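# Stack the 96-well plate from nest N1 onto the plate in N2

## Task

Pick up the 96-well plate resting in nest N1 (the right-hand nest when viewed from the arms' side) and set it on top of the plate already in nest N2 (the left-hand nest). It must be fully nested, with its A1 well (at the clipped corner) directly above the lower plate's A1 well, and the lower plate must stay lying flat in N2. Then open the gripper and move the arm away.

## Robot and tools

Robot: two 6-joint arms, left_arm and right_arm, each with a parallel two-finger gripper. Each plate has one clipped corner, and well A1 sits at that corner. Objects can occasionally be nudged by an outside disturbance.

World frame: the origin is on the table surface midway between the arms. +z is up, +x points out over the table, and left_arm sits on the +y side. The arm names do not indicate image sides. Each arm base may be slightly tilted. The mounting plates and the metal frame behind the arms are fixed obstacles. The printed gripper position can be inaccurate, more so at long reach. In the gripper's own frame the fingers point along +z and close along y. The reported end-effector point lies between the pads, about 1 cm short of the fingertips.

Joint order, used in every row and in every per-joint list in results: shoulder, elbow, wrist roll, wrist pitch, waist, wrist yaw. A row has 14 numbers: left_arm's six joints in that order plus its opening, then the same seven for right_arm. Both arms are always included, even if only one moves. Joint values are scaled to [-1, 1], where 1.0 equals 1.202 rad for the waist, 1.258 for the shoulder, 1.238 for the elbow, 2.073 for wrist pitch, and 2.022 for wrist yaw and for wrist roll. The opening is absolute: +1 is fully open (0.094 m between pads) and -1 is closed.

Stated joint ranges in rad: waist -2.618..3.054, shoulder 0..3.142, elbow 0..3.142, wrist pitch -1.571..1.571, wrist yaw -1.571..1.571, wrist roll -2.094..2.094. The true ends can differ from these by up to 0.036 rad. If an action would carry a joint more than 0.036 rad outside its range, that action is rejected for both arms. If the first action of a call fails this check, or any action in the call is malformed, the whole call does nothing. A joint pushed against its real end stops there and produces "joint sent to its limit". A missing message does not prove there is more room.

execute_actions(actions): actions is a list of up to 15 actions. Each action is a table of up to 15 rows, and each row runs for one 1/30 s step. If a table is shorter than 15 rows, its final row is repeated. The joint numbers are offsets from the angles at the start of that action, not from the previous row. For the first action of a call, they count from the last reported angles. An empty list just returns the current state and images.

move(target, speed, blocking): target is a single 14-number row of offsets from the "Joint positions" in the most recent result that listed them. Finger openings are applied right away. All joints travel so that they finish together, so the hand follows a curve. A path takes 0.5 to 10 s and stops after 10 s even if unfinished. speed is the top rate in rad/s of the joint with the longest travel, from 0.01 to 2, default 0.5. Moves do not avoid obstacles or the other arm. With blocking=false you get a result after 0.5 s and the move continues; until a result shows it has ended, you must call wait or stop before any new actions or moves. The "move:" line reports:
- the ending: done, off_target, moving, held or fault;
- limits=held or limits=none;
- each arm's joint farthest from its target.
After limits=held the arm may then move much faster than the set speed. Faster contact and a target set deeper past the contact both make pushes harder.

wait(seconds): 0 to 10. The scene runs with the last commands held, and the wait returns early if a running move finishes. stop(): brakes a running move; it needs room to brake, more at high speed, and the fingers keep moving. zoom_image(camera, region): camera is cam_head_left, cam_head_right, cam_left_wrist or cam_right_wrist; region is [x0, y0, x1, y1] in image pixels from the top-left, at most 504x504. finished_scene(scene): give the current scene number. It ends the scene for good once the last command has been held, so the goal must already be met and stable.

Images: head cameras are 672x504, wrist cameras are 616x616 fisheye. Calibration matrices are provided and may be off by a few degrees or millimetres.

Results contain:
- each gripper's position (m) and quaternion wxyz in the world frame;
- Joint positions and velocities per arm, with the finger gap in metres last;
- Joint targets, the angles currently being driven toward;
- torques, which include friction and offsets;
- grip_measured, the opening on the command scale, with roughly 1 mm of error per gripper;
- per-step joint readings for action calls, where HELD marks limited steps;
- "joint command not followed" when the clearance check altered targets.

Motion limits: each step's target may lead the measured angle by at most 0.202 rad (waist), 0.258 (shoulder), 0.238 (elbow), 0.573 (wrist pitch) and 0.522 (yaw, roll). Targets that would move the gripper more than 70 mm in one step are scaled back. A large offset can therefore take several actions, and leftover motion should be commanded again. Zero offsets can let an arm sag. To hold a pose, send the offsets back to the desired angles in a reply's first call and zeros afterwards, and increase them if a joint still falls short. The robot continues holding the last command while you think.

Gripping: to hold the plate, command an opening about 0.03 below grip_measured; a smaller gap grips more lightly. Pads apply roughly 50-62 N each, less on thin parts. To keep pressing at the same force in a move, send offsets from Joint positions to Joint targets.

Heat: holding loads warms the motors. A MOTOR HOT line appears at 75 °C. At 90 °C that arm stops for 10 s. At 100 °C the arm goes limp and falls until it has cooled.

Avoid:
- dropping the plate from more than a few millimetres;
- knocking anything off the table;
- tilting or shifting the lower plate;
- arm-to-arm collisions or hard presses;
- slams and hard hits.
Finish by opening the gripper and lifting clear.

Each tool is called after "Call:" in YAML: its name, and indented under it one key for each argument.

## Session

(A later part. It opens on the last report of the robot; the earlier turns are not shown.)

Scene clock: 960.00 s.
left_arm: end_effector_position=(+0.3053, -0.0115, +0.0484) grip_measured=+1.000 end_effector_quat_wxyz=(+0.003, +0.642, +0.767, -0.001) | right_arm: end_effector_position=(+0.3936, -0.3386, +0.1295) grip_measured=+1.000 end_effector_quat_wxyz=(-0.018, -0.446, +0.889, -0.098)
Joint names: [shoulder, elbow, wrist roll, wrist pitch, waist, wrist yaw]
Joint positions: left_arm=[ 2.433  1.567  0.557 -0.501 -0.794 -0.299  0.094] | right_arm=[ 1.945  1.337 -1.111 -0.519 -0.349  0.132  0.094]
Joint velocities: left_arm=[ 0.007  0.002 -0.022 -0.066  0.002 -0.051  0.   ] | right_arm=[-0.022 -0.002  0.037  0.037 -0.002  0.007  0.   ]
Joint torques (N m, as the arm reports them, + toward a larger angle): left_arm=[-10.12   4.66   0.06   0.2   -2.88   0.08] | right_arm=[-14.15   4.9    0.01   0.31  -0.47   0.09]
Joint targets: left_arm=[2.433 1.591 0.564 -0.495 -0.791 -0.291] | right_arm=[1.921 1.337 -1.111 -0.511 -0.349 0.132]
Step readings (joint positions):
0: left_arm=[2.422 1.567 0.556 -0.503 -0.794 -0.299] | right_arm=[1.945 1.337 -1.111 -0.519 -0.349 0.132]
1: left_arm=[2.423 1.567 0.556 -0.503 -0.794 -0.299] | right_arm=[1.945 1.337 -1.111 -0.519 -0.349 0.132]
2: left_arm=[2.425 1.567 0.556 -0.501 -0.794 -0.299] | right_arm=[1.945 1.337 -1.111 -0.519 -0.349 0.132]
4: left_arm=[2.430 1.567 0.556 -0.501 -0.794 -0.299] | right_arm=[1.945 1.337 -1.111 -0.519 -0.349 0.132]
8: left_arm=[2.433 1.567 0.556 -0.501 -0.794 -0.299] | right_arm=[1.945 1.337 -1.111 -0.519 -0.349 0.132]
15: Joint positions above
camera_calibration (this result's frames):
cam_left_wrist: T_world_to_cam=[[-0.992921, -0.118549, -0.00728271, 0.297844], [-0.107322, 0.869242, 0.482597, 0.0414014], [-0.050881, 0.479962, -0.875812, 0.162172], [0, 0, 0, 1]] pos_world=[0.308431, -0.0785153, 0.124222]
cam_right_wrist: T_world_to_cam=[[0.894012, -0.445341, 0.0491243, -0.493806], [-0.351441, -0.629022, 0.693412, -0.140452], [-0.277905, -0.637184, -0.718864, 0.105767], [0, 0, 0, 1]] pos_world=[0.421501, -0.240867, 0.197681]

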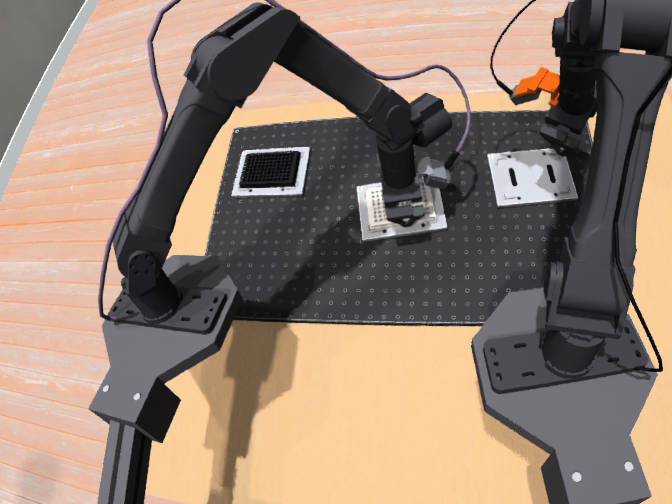

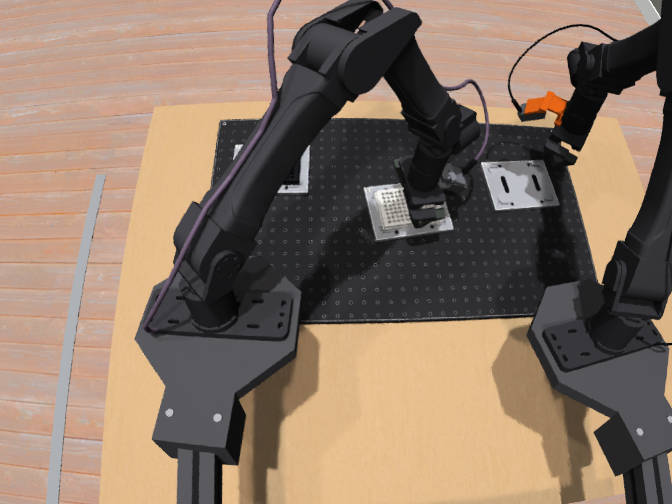

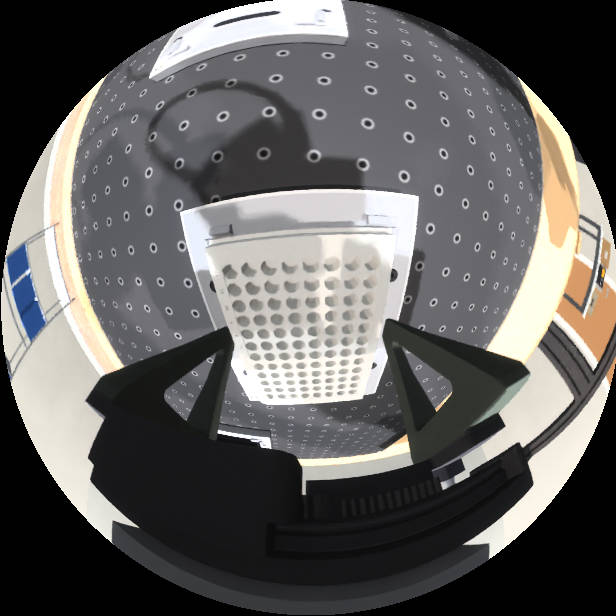

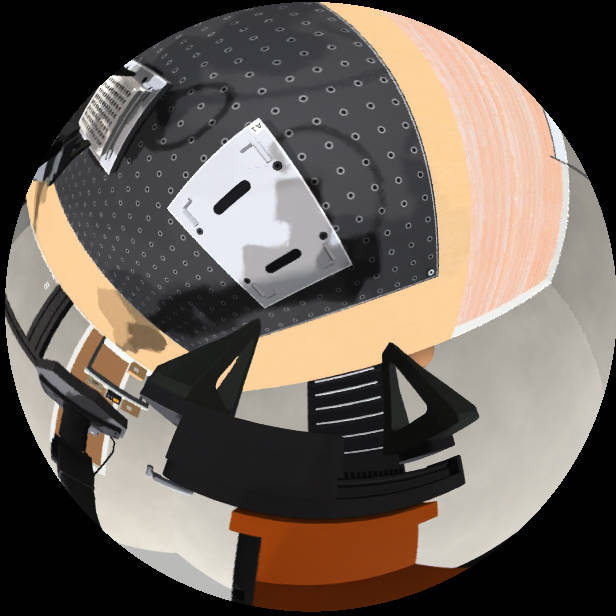

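Call:
execute_actions:
  actions:
    - [[0,0.02,0.003,0.003,0.002,0.004,0.9,-0.019,0,0,0.004,0,0,1],[0,0.02,0.003,0.003,0.002,0.004,0.86,-0.019,0,0,0.004,0,0,1],[0,0.02,0.003,0.003,0.002,0.004,0.83,-0.019,0,0,0.004,0,0,1],[0,0.02,0.003,0.003,0.002,0.004,0.80,-0.019,0,0,0.004,0,0,1],[0,0.02,0.003,0.003,0.002,0.004,0.78,-0.019,0,0,0.004,0,0,1],[0,0.02,0.003,0.003,0.002,0.004,0.76,-0.019,0,0,0.004,0,0,1],[0,0.02,0.003,0.003,0.002,0.004,0.75,-0.019,0,0,0.004,0,0,1],[0,0.02,0.003,0.003,0.002,0.004,0.74,-0.019,0,0,0.004,0,0,1],[0,0.02,0.003,0.003,0.002,0.004,0.73,-0.019,0,0,0.004,0,0,1],[0,0.02,0.003,0.003,0.002,0.004,0.72,-0.019,0,0,0.004,0,0,1],[0,0.02,0.003,0.003,0.002,0.004,0.71,-0.019,0,0,0.004,0,0,1],[0,0.02,0.003,0.003,0.002,0.004,0.70,-0.019,0,0,0.004,0,0,1]]

Scene clock: 966.43 s.
left_arm: end_effector_position=(+0.3057, -0.0113, +0.0482) grip_measured=+0.742 end_effector_quat_wxyz=(+0.003, +0.641, +0.767, -0.001) | right_arm: end_effector_position=(+0.3936, -0.3386, +0.1295) grip_measured=+1.000 end_effector_quat_wxyz=(-0.018, -0.446, +0.889, -0.098)
Joint names: [shoulder, elbow, wrist roll, wrist pitch, waist, wrist yaw]
Joint positions: left_arm=[ 2.433  1.567  0.557 -0.5   -0.793 -0.299  0.082] | right_arm=[ 1.945  1.337 -1.111 -0.519 -0.349  0.132  0.094]
Joint velocities: left_arm=[-0.002 -0.012  0.007 -0.051 -0.002 -0.007  0.   ] | right_arm=[ 0.012 -0.012 -0.037  0.022  0.007 -0.037  0.   ]
Joint torques (N m, as the arm reports them, + toward a larger angle): left_arm=[-9.97  4.7   0.05  0.19 -2.96  0.07] | right_arm=[-14.18   4.87   0.01   0.31  -0.45   0.09]
Joint targets: left_arm=[2.433 1.591 0.563 -0.495 -0.791 -0.291] | right_arm=[1.921 1.337 -1.111 -0.511 -0.349 0.132]
Step readings (joint positions):
0: left_arm=[2.433 1.567 0.557 -0.501 -0.794 -0.299] | right_arm=[1.945 1.337 -1.111 -0.519 -0.349 0.132]
1: left_arm=[2.433 1.567 0.557 -0.501 -0.794 -0.299] | right_arm=[1.945 1.337 -1.111 -0.519 -0.349 0.132]
2: left_arm=[2.433 1.567 0.557 -0.501 -0.794 -0.299] | right_arm=[1.945 1.337 -1.111 -0.519 -0.349 0.132]
4: left_arm=[2.433 1.567 0.557 -0.501 -0.794 -0.299] | right_arm=[1.945 1.337 -1.111 -0.519 -0.349 0.132]
8: left_arm=[2.433 1.567 0.557 -0.500 -0.793 -0.299] | right_arm=[1.945 1.337 -1.111 -0.519 -0.349 0.132]
15: Joint positions above
camera_calibration (this result's frames):
cam_left_wrist: T_world_to_cam=[[-0.992768, -0.119838, -0.00707094, 0.298158], [-0.108382, 0.869419, 0.482041, 0.0417212], [-0.0516192, 0.479321, -0.87612, 0.162215], [0, 0, 0, 1]] pos_world=[0.308897, -0.078296, 0.124117]
cam_right_wrist: T_world_to_cam=[[0.894012, -0.445341, 0.0491243, -0.493806], [-0.351441, -0.629022, 0.693412, -0.140452], [-0.277905, -0.637184, -0.718864, 0.105767], [0, 0, 0, 1]] pos_world=[0.421501, -0.240867, 0.197681]

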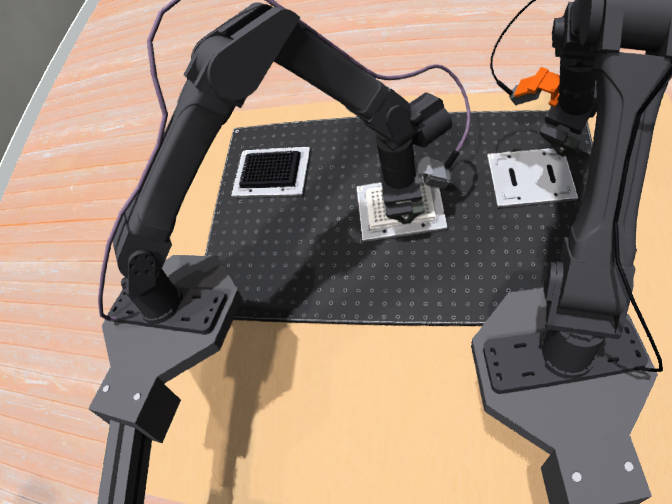

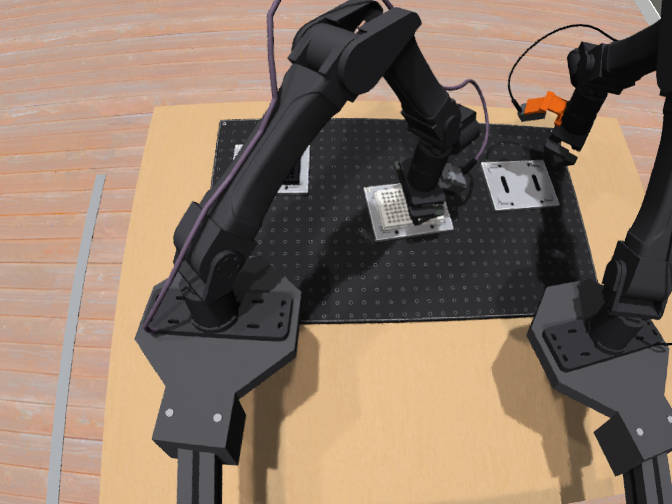

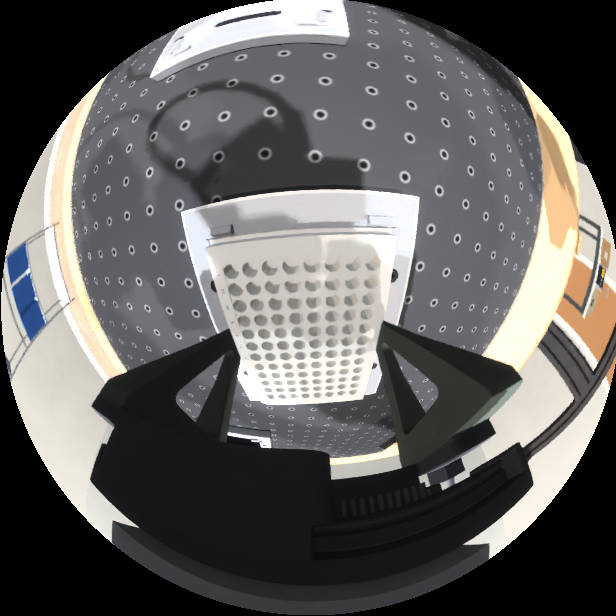

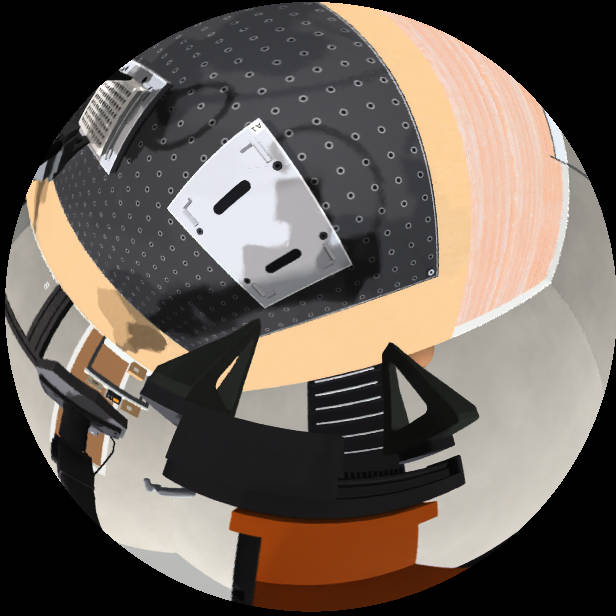

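Call:
execute_actions:
  actions:
    - [[-0.008,0.02,0.003,-0.005,-0.004,0.004,0.705,-0.019,0,0,0.004,0,0,1],[-0.012,0.02,0.003,-0.008,-0.006,0.004,0.705,-0.019,0,0,0.004,0,0,1],[-0.015,0.02,0.003,-0.010,-0.008,0.004,0.705,-0.019,0,0,0.004,0,0,1],[-0.018,0.02,0.003,-0.012,-0.010,0.004,0.705,-0.019,0,0,0.004,0,0,1],[-0.021,0.02,0.003,-0.0135,-0.011,0.004,0.705,-0.019,0,0,0.004,0,0,1],[-0.024,0.02,0.003,-0.015,-0.012,0.004,0.705,-0.019,0,0,0.004,0,0,1],[-0.027,0.02,0.003,-0.0165,-0.013,0.004,0.705,-0.019,0,0,0.004,0,0,1],[-0.030,0.02,0.003,-0.018,-0.014,0.004,0.705,-0.019,0,0,0.004,0,0,1],[-0.033,0.02,0.003,-0.0195,-0.015,0.004,0.705,-0.019,0,0,0.004,0,0,1],[-0.036,0.02,0.003,-0.021,-0.016,0.004,0.705,-0.019,0,0,0.004,0,0,1],[-0.039,0.02,0.003,-0.0225,-0.017,0.004,0.705,-0.019,0,0,0.004,0,0,1],[-0.042,0.02,0.003,-0.024,-0.018,0.004,0.705,-0.019,0,0,0.004,0,0,1],[-0.045,0.02,0.003,-0.0255,-0.018,0.004,0.705,-0.019,0,0,0.004,0,0,1],[-0.047,0.02,0.003,-0.027,-0.018,0.004,0.705,-0.019,0,0,0.004,0,0,1]]

Scene clock: 977.07 s.
left_arm: end_effector_position=(+0.3062, -0.0092, +0.0574) grip_measured=+0.742 end_effector_quat_wxyz=(-0.002, +0.643, +0.766, -0.002) | right_arm: end_effector_position=(+0.3936, -0.3386, +0.1295) grip_measured=+1.000 end_effector_quat_wxyz=(-0.018, -0.446, +0.889, -0.098)
Joint names: [shoulder, elbow, wrist roll, wrist pitch, waist, wrist yaw]
Joint positions: left_arm=[ 2.41   1.567  0.557 -0.534 -0.794 -0.297  0.082] | right_arm=[ 1.945  1.337 -1.111 -0.519 -0.349  0.132  0.094]
Joint velocities: left_arm=[-0.115 -0.002 -0.081 -0.051 -0.017  0.037  0.   ] | right_arm=[ 0.022 -0.012 -0.007 -0.051 -0.017 -0.022  0.   ]
Joint torques (N m, as the arm reports them, + toward a larger angle): left_arm=[-11.89   4.86   0.05   0.06  -4.37   0.07] | right_arm=[-14.19   4.9    0.02   0.31  -0.48   0.09]
Joint targets: left_arm=[2.374 1.591 0.562 -0.556 -0.814 -0.291] | right_arm=[1.921 1.337 -1.111 -0.511 -0.349 0.132]
Step readings (joint positions):
0: left_arm=[2.433 1.567 0.557 -0.500 -0.793 -0.299] | right_arm=[1.945 1.337 -1.111 -0.519 -0.349 0.132]
1: left_arm=[2.433 1.567 0.557 -0.500 -0.793 -0.299] | right_arm=[1.945 1.337 -1.111 -0.519 -0.349 0.132]
2: left_arm=[2.433 1.567 0.557 -0.500 -0.793 -0.299] | right_arm=[1.945 1.337 -1.111 -0.519 -0.349 0.132]
4: left_arm=[2.433 1.567 0.557 -0.502 -0.793 -0.299] | right_arm=[1.945 1.337 -1.111 -0.519 -0.349 0.132]
8: left_arm=[2.433 1.567 0.557 -0.503 -0.793 -0.299] | right_arm=[1.945 1.337 -1.111 -0.519 -0.349 0.132]
15: Joint positions above
camera_calibration (this result's frames):
cam_left_wrist: T_world_to_cam=[[-0.993323, -0.115364, -0.000164922, 0.298826], [-0.100785, 0.867093, 0.487845, 0.0328627], [-0.0561367, 0.484605, -0.87293, 0.170488], [0, 0, 0, 1]] pos_world=[0.309713, -0.0766407, 0.132842]
cam_right_wrist: T_world_to_cam=[[0.894012, -0.445341, 0.0491243, -0.493806], [-0.351441, -0.629022, 0.693412, -0.140452], [-0.277905, -0.637184, -0.718864, 0.105767], [0, 0, 0, 1]] pos_world=[0.421501, -0.240867, 0.197681]

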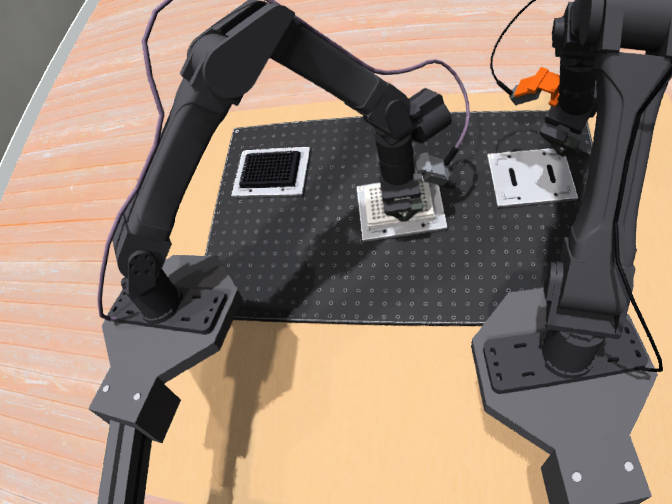

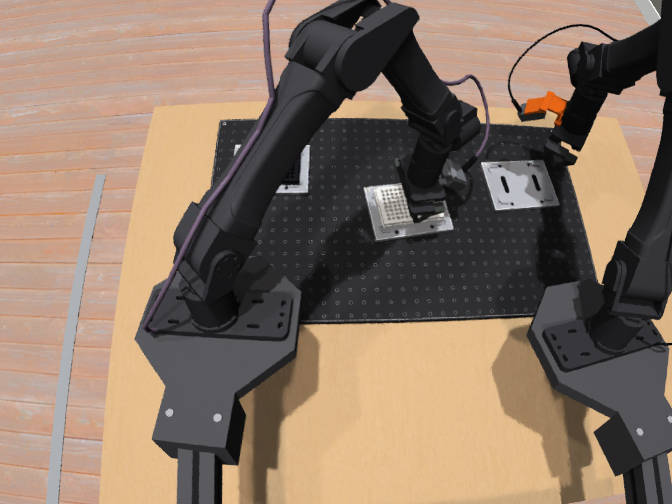

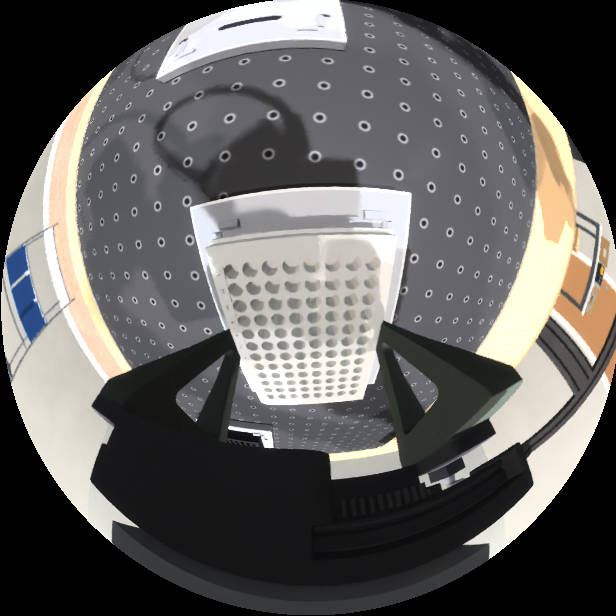

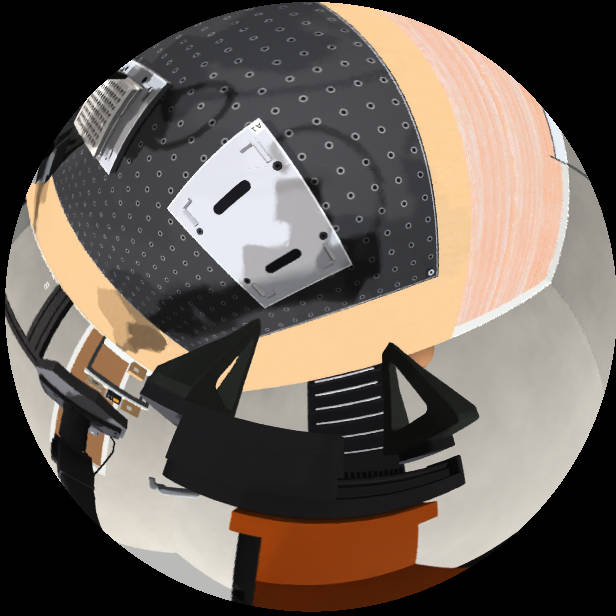

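Call:
execute_actions:
  actions:
    - [[-0.025,0.02,0.003,-0.012,-0.014,0.004,0.705,-0.019,0,0,0.004,0,0,1],[-0.032,0.02,0.003,-0.016,-0.016,0.004,0.705,-0.019,0,0,0.004,0,0,1],[-0.039,0.02,0.003,-0.020,-0.018,0.004,0.705,-0.019,0,0,0.004,0,0,1],[-0.046,0.02,0.003,-0.024,-0.020,0.004,0.705,-0.019,0,0,0.004,0,0,1],[-0.053,0.02,0.003,-0.028,-0.022,0.004,0.705,-0.019,0,0,0.004,0,0,1],[-0.060,0.02,0.003,-0.032,-0.024,0.004,0.705,-0.019,0,0,0.004,0,0,1],[-0.067,0.02,0.003,-0.036,-0.026,0.004,0.705,-0.019,0,0,0.004,0,0,1],[-0.074,0.02,0.003,-0.040,-0.028,0.004,0.705,-0.019,0,0,0.004,0,0,1]]

Scene clock: 1001.77 s.
left_arm: end_effector_position=(+0.3101, -0.0129, +0.0879) grip_measured=+0.742 end_effector_quat_wxyz=(+0.005, +0.649, +0.761, -0.004) | right_arm: end_effector_position=(+0.3936, -0.3386, +0.1295) grip_measured=+1.000 end_effector_quat_wxyz=(-0.018, -0.446, +0.889, -0.098)
Joint names: [shoulder, elbow, wrist roll, wrist pitch, waist, wrist yaw]
Joint positions: left_arm=[ 2.337  1.567  0.557 -0.598 -0.812 -0.297  0.082] | right_arm=[ 1.945  1.337 -1.111 -0.519 -0.349  0.132  0.094]
Joint velocities: left_arm=[ 0.012 -0.032 -0.022  0.051  0.012 -0.037 -0.   ] | right_arm=[-0.017  0.002 -0.051  0.007  0.022  0.007  0.   ]
Joint torques (N m, as the arm reports them, + toward a larger angle): left_arm=[-11.27   4.97   0.05  -0.04  -4.1    0.1 ] | right_arm=[-14.17   4.87   0.01   0.31  -0.47   0.08]
Joint targets: left_arm=[2.317 1.591 0.563 -0.617 -0.828 -0.289] | right_arm=[1.921 1.337 -1.111 -0.511 -0.349 0.132]
Step readings (joint positions):
0: left_arm=[2.402 1.567 0.557 -0.547 -0.796 -0.297] | right_arm=[1.945 1.337 -1.111 -0.519 -0.349 0.132]
1: left_arm=[2.402 1.567 0.557 -0.548 -0.796 -0.297] | right_arm=[1.945 1.337 -1.111 -0.519 -0.349 0.132]
2: left_arm=[2.402 1.567 0.557 -0.548 -0.796 -0.297] | right_arm=[1.945 1.337 -1.111 -0.519 -0.349 0.132]
4: left_arm=[2.399 1.567 0.557 -0.556 -0.796 -0.297] | right_arm=[1.945 1.337 -1.111 -0.519 -0.349 0.132]
8: left_arm=[2.374 1.567 0.557 -0.584 -0.801 -0.297] | right_arm=[1.945 1.337 -1.111 -0.519 -0.349 0.132]
15: Joint positions above
camera_calibration (this result's frames):
cam_left_wrist: T_world_to_cam=[[-0.994878, -0.100951, -0.00518462, 0.303393], [-0.0912261, 0.874582, 0.476219, 0.0196787], [-0.0435404, 0.474253, -0.879311, 0.195621], [0, 0, 0, 1]] pos_world=[0.312152, -0.0793567, 0.164213]
cam_right_wrist: T_world_to_cam=[[0.894012, -0.445341, 0.0491243, -0.493806], [-0.351441, -0.629022, 0.693412, -0.140452], [-0.277905, -0.637184, -0.718864, 0.105767], [0, 0, 0, 1]] pos_world=[0.421501, -0.240867, 0.197681]

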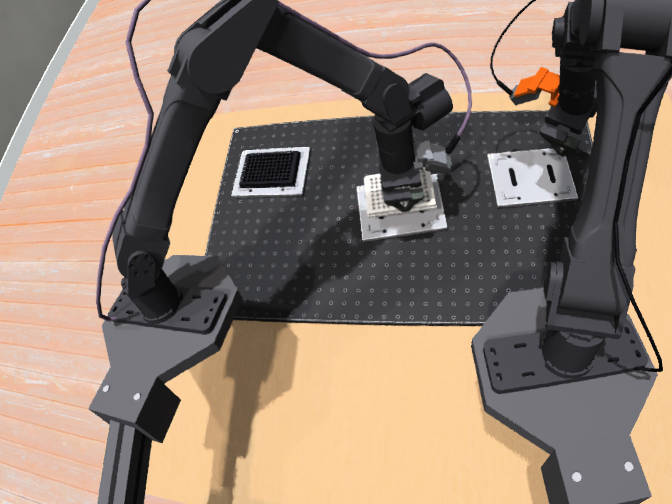

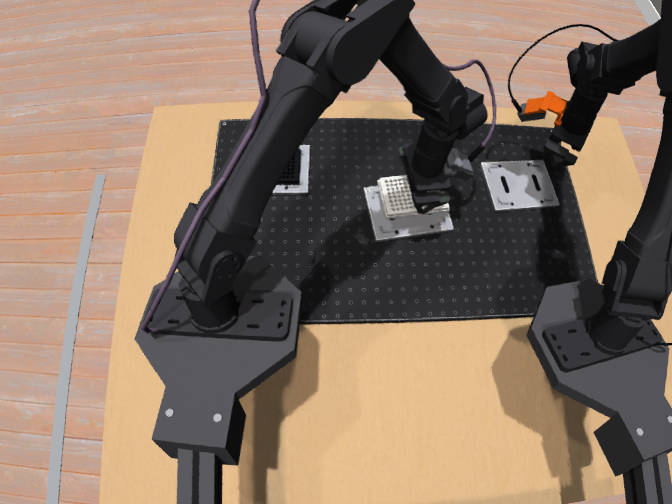

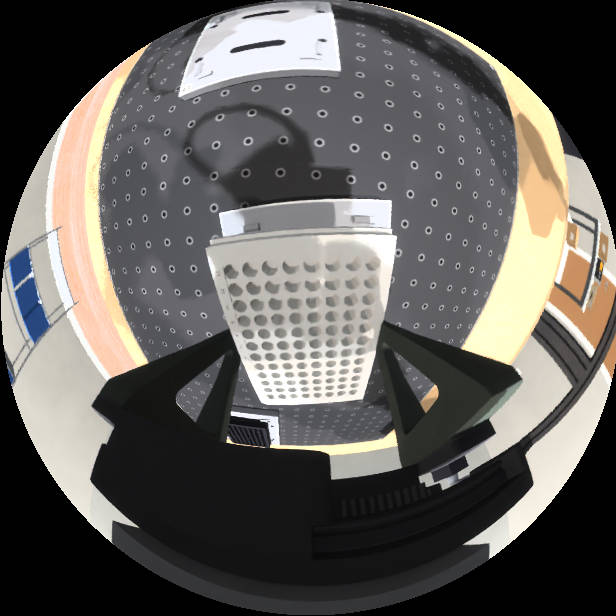

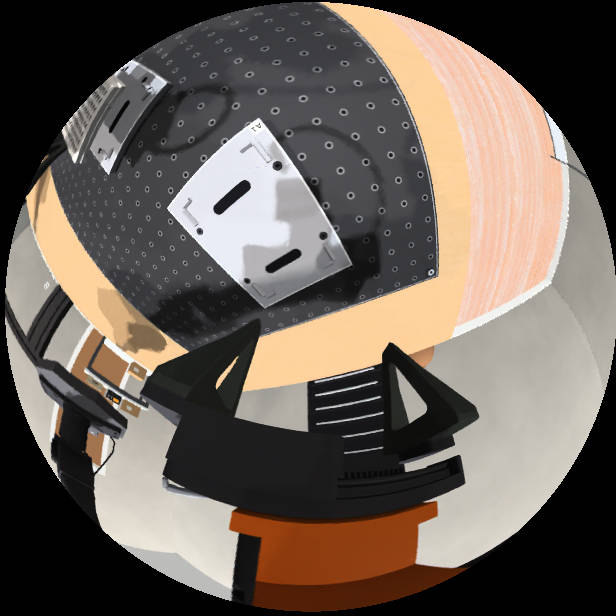

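Call:
move:
  target: [-0.3025,-0.325,0.4855,0.0871,0.6769,0.1159,0.705,-0.019,0,0,0.004,0,0,1]
  speed: 0.4

Call:
zoom_image:
  camera: "cam_left_wrist"
  region: [190, 130, 430, 370]

Scene clock: 1023.13 s.
left_arm: end_effector_position=(+0.4051, +0.3030, +0.0868) grip_measured=+0.742 end_effector_quat_wxyz=(-0.003, +0.713, +0.701, +0.001) | right_arm: end_effector_position=(+0.3936, -0.3386, +0.1295) grip_measured=+1.000 end_effector_quat_wxyz=(-0.018, -0.446, +0.889, -0.098)
Joint names: [shoulder, elbow, wrist roll, wrist pitch, waist, wrist yaw]
Joint positions: left_arm=[ 1.985  1.183  1.53  -0.421  0.004 -0.078  0.082] | right_arm=[ 1.945  1.337 -1.111 -0.519 -0.349  0.132  0.094]
Joint velocities: left_arm=[ 0.002 -0.017 -0.066 -0.051 -0.007  0.081  0.   ] | right_arm=[-0.012 -0.007 -0.051 -0.081  0.002 -0.007  0.   ]
Joint torques (N m, as the arm reports them, + toward a larger angle): left_arm=[-10.63   1.67   0.07   0.16  -0.8    0.13] | right_arm=[-14.18   4.88   0.01   0.31  -0.48   0.09]
Joint targets: left_arm=[1.957 1.164 1.538 -0.417 0.001 -0.063] | right_arm=[1.921 1.337 -1.111 -0.511 -0.349 0.132]
move: off_target (left_arm, right_arm); limits=none; left_arm: farthest joint: the shoulder, 0.029 radians from its target (0.381 radians at the start); right_arm: farthest joint: the shoulder, 0.024 radians from its target (0.024 radians at the start)
camera_calibration (this result's frames):
cam_left_wrist: T_world_to_cam=[[-0.9971, 0.0760881, -0.00165445, 0.376717], [0.0654507, 0.868389, 0.491544, -0.31033], [0.0388374, 0.490011, -0.870851, 0.0100689], [0, 0, 0, 1]] pos_world=[0.395544, 0.23589, 0.161933]
cam_right_wrist: T_world_to_cam=[[0.894012, -0.445341, 0.0491243, -0.493806], [-0.351441, -0.629022, 0.693412, -0.140452], [-0.277905, -0.637184, -0.718864, 0.105767], [0, 0, 0, 1]] pos_world=[0.421501, -0.240867, 0.197681]

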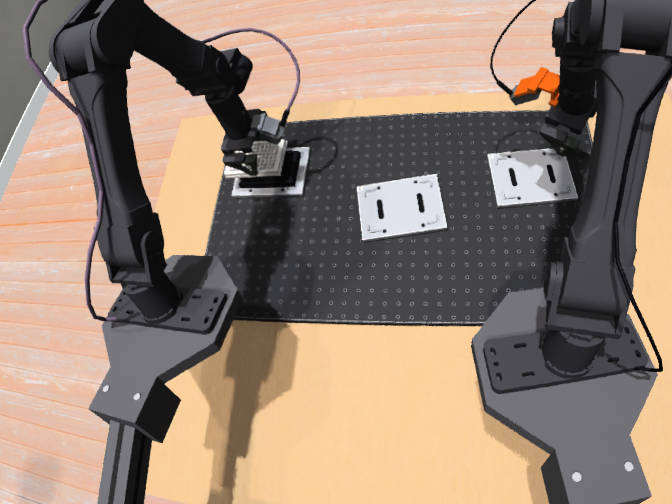

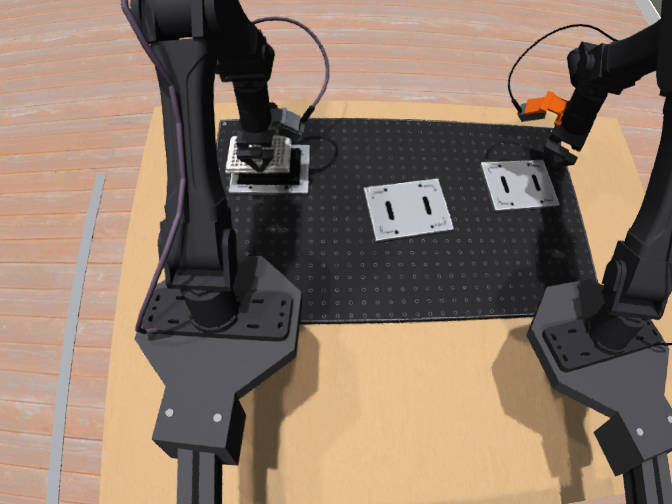

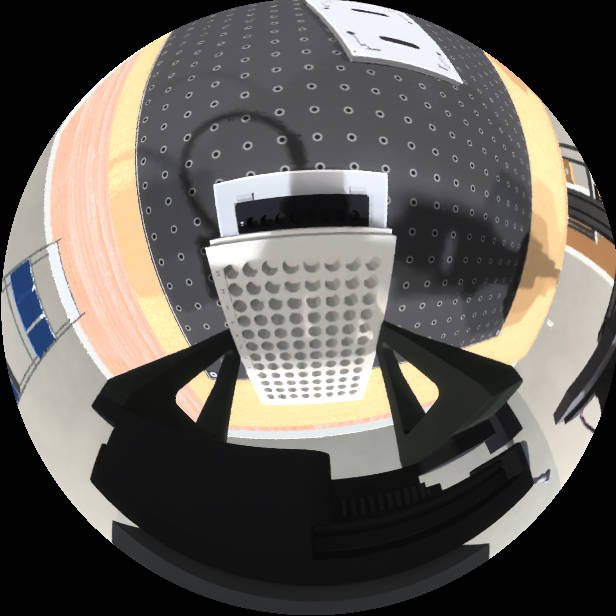

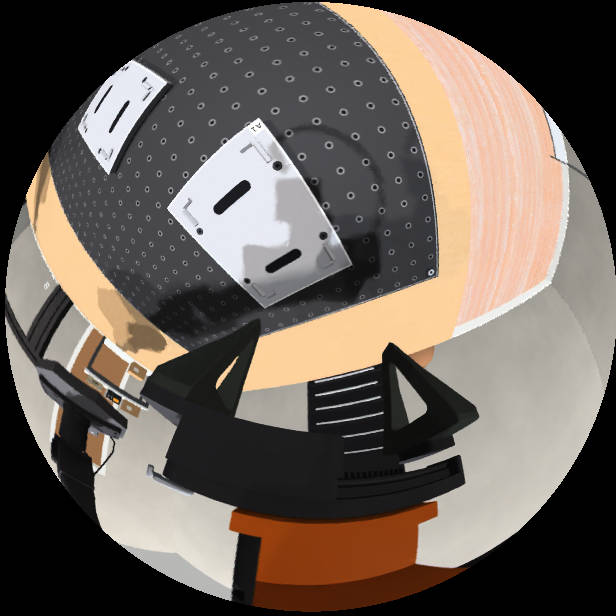

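Region (190, 130, 430, 370) of cam_left_wrist's 616x616 image, scaled by 2.100, with more detail than that image has.

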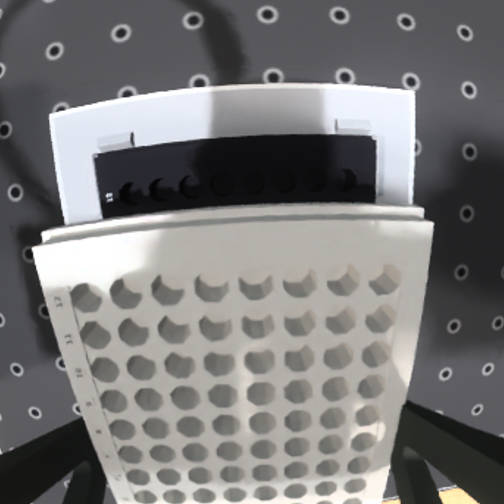

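Call:
zoom_image:
  camera: "cam_left_wrist"
  region: [200, 170, 410, 290]

Region (200, 170, 410, 290) of cam_left_wrist's 616x616 image, scaled by 2.400, with more detail than that image has; it fills the top 288 rows of this view, and the rest is white.

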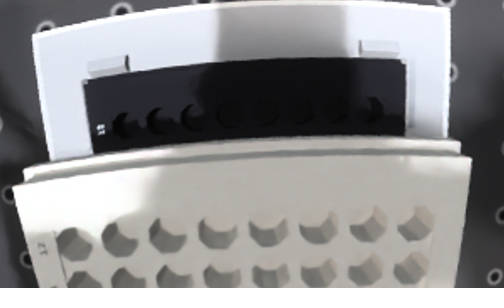

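Call:
execute_actions:
  actions:
    - [[0.008,-0.008,-0.004,0.005,-0.008,0.004,0.705,-0.019,0,0,0.004,0,0,1],[0.012,-0.008,-0.006,0.008,-0.012,0.003,0.705,-0.019,0,0,0.004,0,0,1],[0.015,-0.008,-0.008,0.011,-0.016,0.002,0.705,-0.019,0,0,0.004,0,0,1],[0.018,-0.008,-0.010,0.013,-0.020,0.001,0.705,-0.019,0,0,0.004,0,0,1],[0.021,-0.008,-0.012,0.015,-0.024,0,0.705,-0.019,0,0,0.004,0,0,1],[0.024,-0.008,-0.013,0.017,-0.027,0,0.705,-0.019,0,0,0.004,0,0,1],[0.027,-0.008,-0.014,0.019,-0.030,0,0.705,-0.019,0,0,0.004,0,0,1],[0.030,-0.008,-0.0148,0.021,-0.032,0,0.705,-0.019,0,0,0.004,0,0,1],[0.033,-0.008,-0.0148,0.023,-0.034,0,0.705,-0.019,0,0,0.004,0,0,1],[0.035,-0.008,-0.0148,0.025,-0.0354,0,0.705,-0.019,0,0,0.004,0,0,1],[0.037,-0.008,-0.0148,0.0265,-0.0354,0,0.705,-0.019,0,0,0.004,0,0,1],[0.038,-0.008,-0.0148,0.0273,-0.0354,0,0.705,-0.019,0,0,0.004,0,0,1]]
    - [[0,-0.008,-0.003,0.004,-0.006,0,0.705,-0.019,0,0,0.004,0,0,1]]

Call:
zoom_image:
  camera: "cam_left_wrist"
  region: [200, 170, 410, 290]

Scene clock: 1063.50 s.
left_arm: end_effector_position=(+0.4046, +0.2872, +0.0726) grip_measured=+0.742 end_effector_quat_wxyz=(+0.003, +0.717, +0.697, -0.001) | right_arm: end_effector_position=(+0.3936, -0.3386, +0.1295) grip_measured=+1.000 end_effector_quat_wxyz=(-0.018, -0.446, +0.889, -0.098)
Joint names: [shoulder, elbow, wrist roll, wrist pitch, waist, wrist yaw]
Joint positions: left_arm=[ 2.03   1.183  1.509 -0.372 -0.031 -0.079  0.082] | right_arm=[ 1.945  1.337 -1.111 -0.519 -0.349  0.132  0.094]
Joint velocities: left_arm=[-0.017 -0.017  0.007 -0.007  0.017  0.066 -0.   ] | right_arm=[-0.012  0.007  0.022 -0.007 -0.002 -0.022  0.   ]
Joint torques (N m, as the arm reports them, + toward a larger angle): left_arm=[-8.79  2.08 -0.05  0.17 -1.22  0.01] | right_arm=[-14.21   4.87   0.01   0.31  -0.5    0.09]
Joint targets: left_arm=[2.030 1.173 1.503 -0.368 -0.038 -0.079] | right_arm=[1.921 1.337 -1.111 -0.511 -0.349 0.132]
Step readings (joint positions; steps 1 to 15: 1st action; 16 to 30: 2nd action):
0: left_arm=[1.985 1.183 1.531 -0.421 0.004 -0.077] | right_arm=[1.945 1.337 -1.111 -0.519 -0.349 0.132]
1: left_arm=[1.985 1.183 1.530 -0.420 0.004 -0.077] | right_arm=[1.945 1.337 -1.111 -0.519 -0.349 0.132]
2: left_arm=[1.986 1.183 1.530 -0.419 0.004 -0.077] | right_arm=[1.945 1.337 -1.111 -0.519 -0.349 0.132]
4: left_arm=[1.991 1.183 1.526 -0.411 0.002 -0.078] | right_arm=[1.945 1.337 -1.111 -0.519 -0.349 0.132]
8: left_arm=[2.009 1.183 1.517 -0.396 -0.015 -0.079] | right_arm=[1.945 1.337 -1.111 -0.519 -0.349 0.132]
15: left_arm=[2.030 1.183 1.509 -0.377 -0.031 -0.079] | right_arm=[1.945 1.337 -1.111 -0.519 -0.349 0.132]
16: left_arm=[2.030 1.183 1.509 -0.376 -0.031 -0.079] | right_arm=[1.945 1.337 -1.111 -0.519 -0.349 0.132]
17: left_arm=[2.030 1.183 1.509 -0.375 -0.031 -0.079] | right_arm=[1.945 1.337 -1.111 -0.519 -0.349 0.132]
19: left_arm=[2.030 1.183 1.509 -0.373 -0.031 -0.079] | right_arm=[1.945 1.337 -1.111 -0.519 -0.349 0.132]
23: left_arm=[2.030 1.183 1.509 -0.373 -0.031 -0.079] | right_arm=[1.945 1.337 -1.111 -0.519 -0.349 0.132]
30: Joint positions above
camera_calibration (this result's frames):
cam_left_wrist: T_world_to_cam=[[-0.996156, 0.0872246, -0.00809705, 0.374301], [0.072527, 0.873062, 0.482186, -0.293178], [0.0491277, 0.479745, -0.876032, 0.00468632], [0, 0, 0, 1]] pos_world=[0.393895, 0.221066, 0.148503]
cam_right_wrist: T_world_to_cam=[[0.894012, -0.445341, 0.0491243, -0.493806], [-0.351441, -0.629022, 0.693412, -0.140452], [-0.277905, -0.637184, -0.718864, 0.105767], [0, 0, 0, 1]] pos_world=[0.421501, -0.240867, 0.197681]

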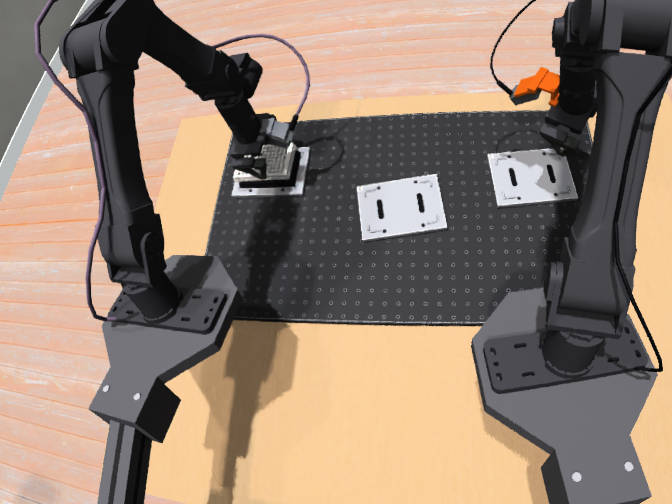

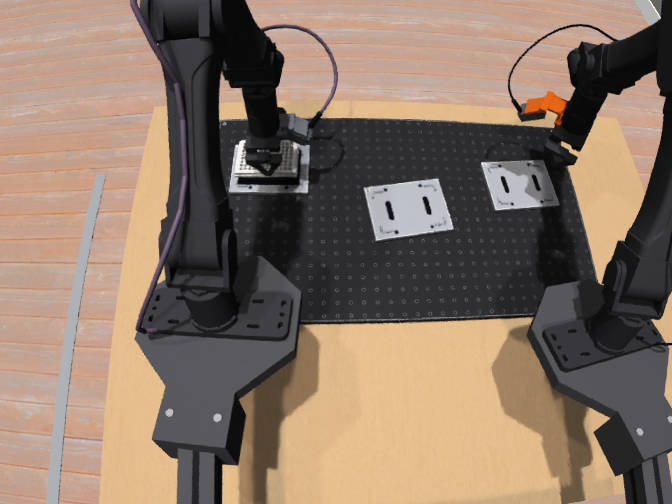

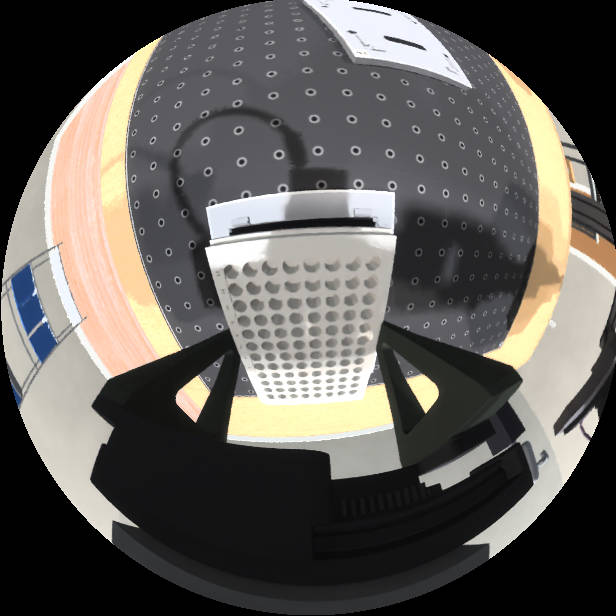

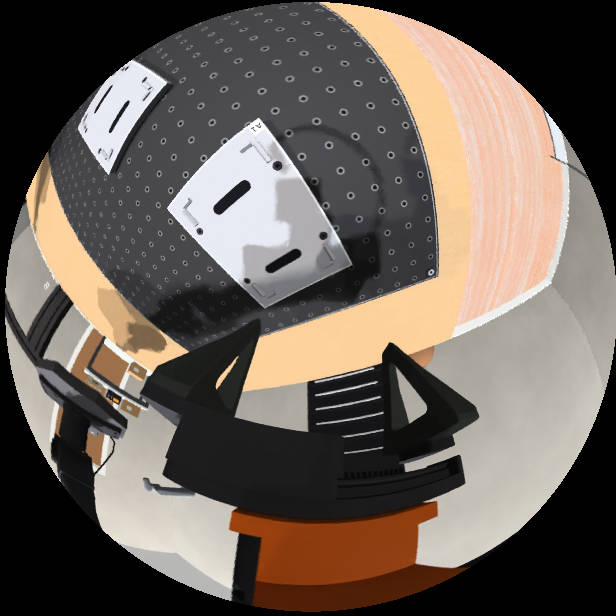

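Region (200, 170, 410, 290) of cam_left_wrist's 616x616 image, scaled by 2.400, with more detail than that image has; it fills the top 288 rows of this view, and the rest is white.

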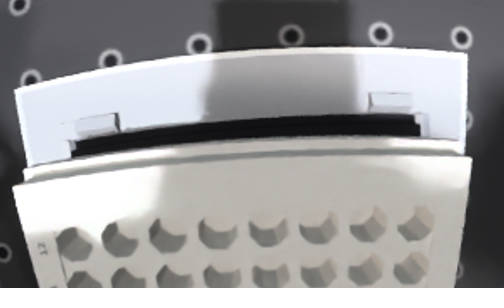

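Call:
execute_actions:
  actions:
    - [[0,-0.008,-0.005,0.002,-0.010,-0.004,0.705,-0.019,0,0,0.004,0,0,1],[0,-0.008,-0.007,0.002,-0.013,-0.006,0.705,-0.019,0,0,0.004,0,0,1],[0,-0.008,-0.009,0.002,-0.015,-0.008,0.705,-0.019,0,0,0.004,0,0,1],[0,-0.008,-0.0109,0.002,-0.0162,-0.009,0.705,-0.019,0,0,0.004,0,0,1]]

Call:
zoom_image:
  camera: "cam_left_wrist"
  region: [200, 170, 410, 290]

Scene clock: 1100.30 s.
left_arm: end_effector_position=(+0.4047, +0.2862, +0.0729) grip_measured=+0.742 end_effector_quat_wxyz=(-0.001, +0.715, +0.699, +0.004) | right_arm: end_effector_position=(+0.3936, -0.3386, +0.1295) grip_measured=+1.000 end_effector_quat_wxyz=(-0.018, -0.446, +0.889, -0.098)
Joint names: [shoulder, elbow, wrist roll, wrist pitch, waist, wrist yaw]
Joint positions: left_arm=[ 2.03   1.183  1.495 -0.372 -0.04  -0.095  0.082] | right_arm=[ 1.945  1.337 -1.111 -0.519 -0.349  0.132  0.094]
Joint velocities: left_arm=[ 0.002  0.007  0.007 -0.022  0.002  0.022 -0.001] | right_arm=[-0.002 -0.002  0.007 -0.037 -0.022 -0.066  0.   ]
Joint torques (N m, as the arm reports them, + toward a larger angle): left_arm=[-8.78  2.08 -0.07  0.18 -1.47 -0.01] | right_arm=[-14.2    4.87   0.01   0.29  -0.47   0.09]
Joint targets: left_arm=[2.030 1.173 1.487 -0.368 -0.051 -0.097] | right_arm=[1.921 1.337 -1.111 -0.511 -0.349 0.132]
Step readings (joint positions):
0: left_arm=[2.030 1.183 1.509 -0.372 -0.031 -0.079] | right_arm=[1.945 1.337 -1.111 -0.519 -0.349 0.132]
1: left_arm=[2.030 1.183 1.509 -0.372 -0.031 -0.080] | right_arm=[1.945 1.337 -1.111 -0.519 -0.349 0.132]
2: left_arm=[2.030 1.183 1.508 -0.372 -0.031 -0.082] | right_arm=[1.945 1.337 -1.111 -0.519 -0.349 0.132]
4: left_arm=[2.030 1.183 1.504 -0.372 -0.034 -0.087] | right_arm=[1.945 1.337 -1.111 -0.519 -0.349 0.132]
8: left_arm=[2.030 1.183 1.498 -0.372 -0.039 -0.092] | right_arm=[1.945 1.337 -1.111 -0.519 -0.349 0.132]
15: Joint positions above
camera_calibration (this result's frames):
cam_left_wrist: T_world_to_cam=[[-0.996612, 0.0817595, -0.00897897, 0.376249], [0.0667013, 0.867245, 0.493394, -0.289179], [0.0481266, 0.491123, -0.86976, 0.00214494], [0, 0, 0, 1]] pos_world=[0.394159, 0.218973, 0.147923]
cam_right_wrist: T_world_to_cam=[[0.894012, -0.445341, 0.0491243, -0.493806], [-0.351441, -0.629022, 0.693412, -0.140452], [-0.277905, -0.637184, -0.718864, 0.105767], [0, 0, 0, 1]] pos_world=[0.421501, -0.240867, 0.197681]

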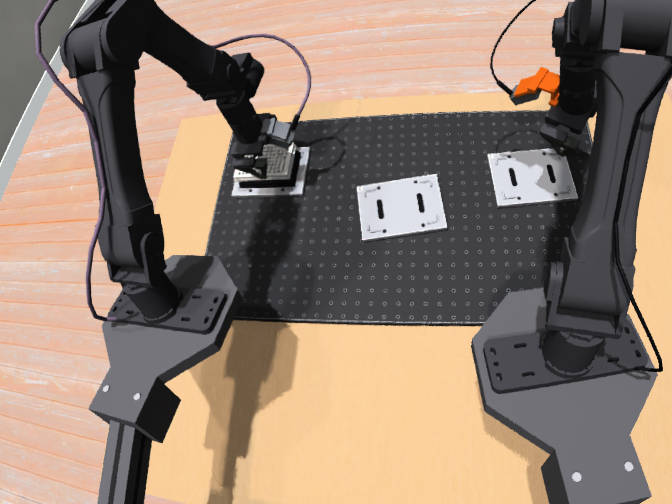

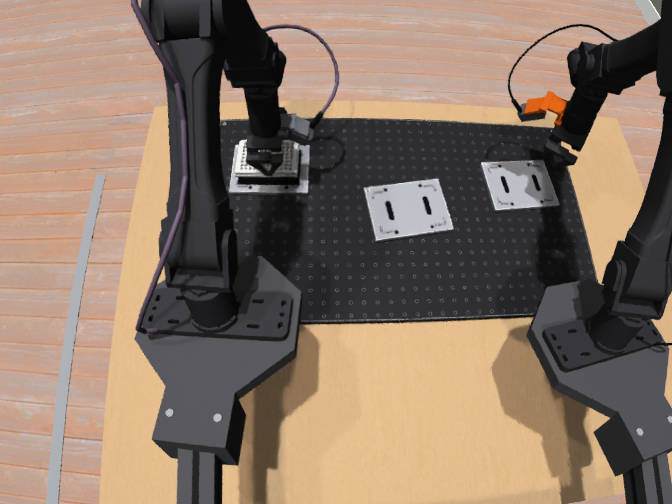

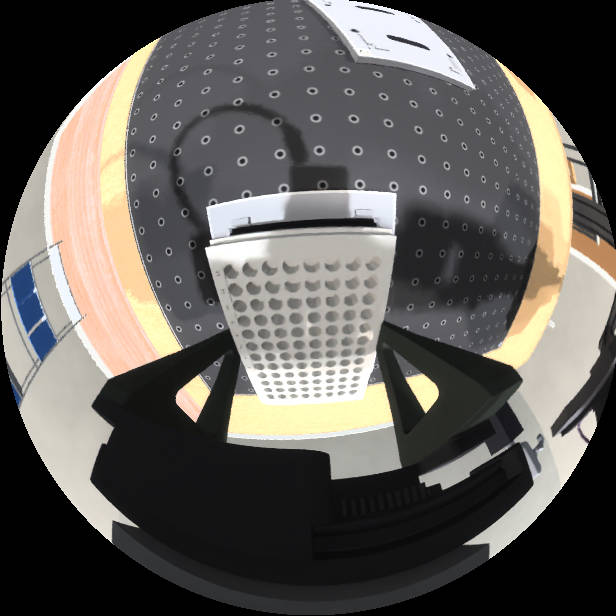

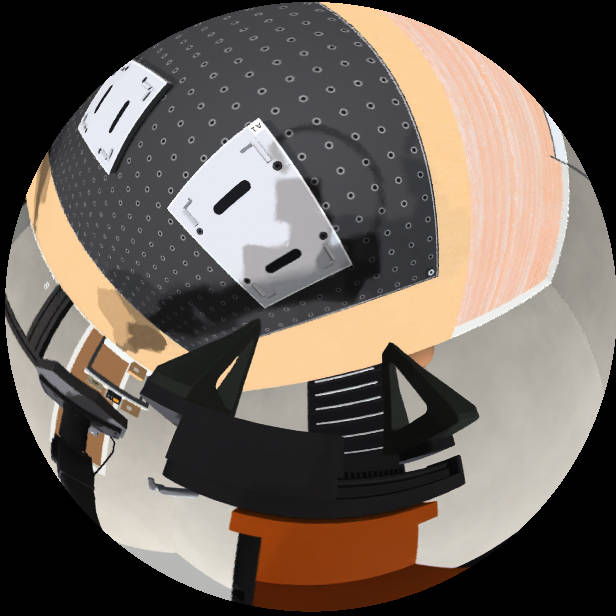

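Region (200, 170, 410, 290) of cam_left_wrist's 616x616 image, scaled by 2.400, with more detail than that image has; it fills the top 288 rows of this view, and the rest is white.

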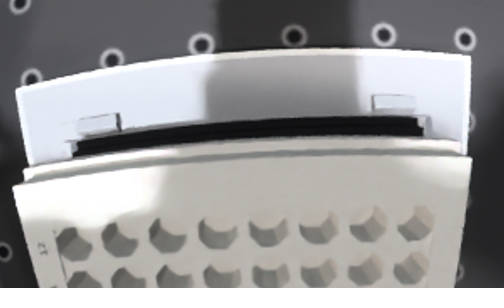

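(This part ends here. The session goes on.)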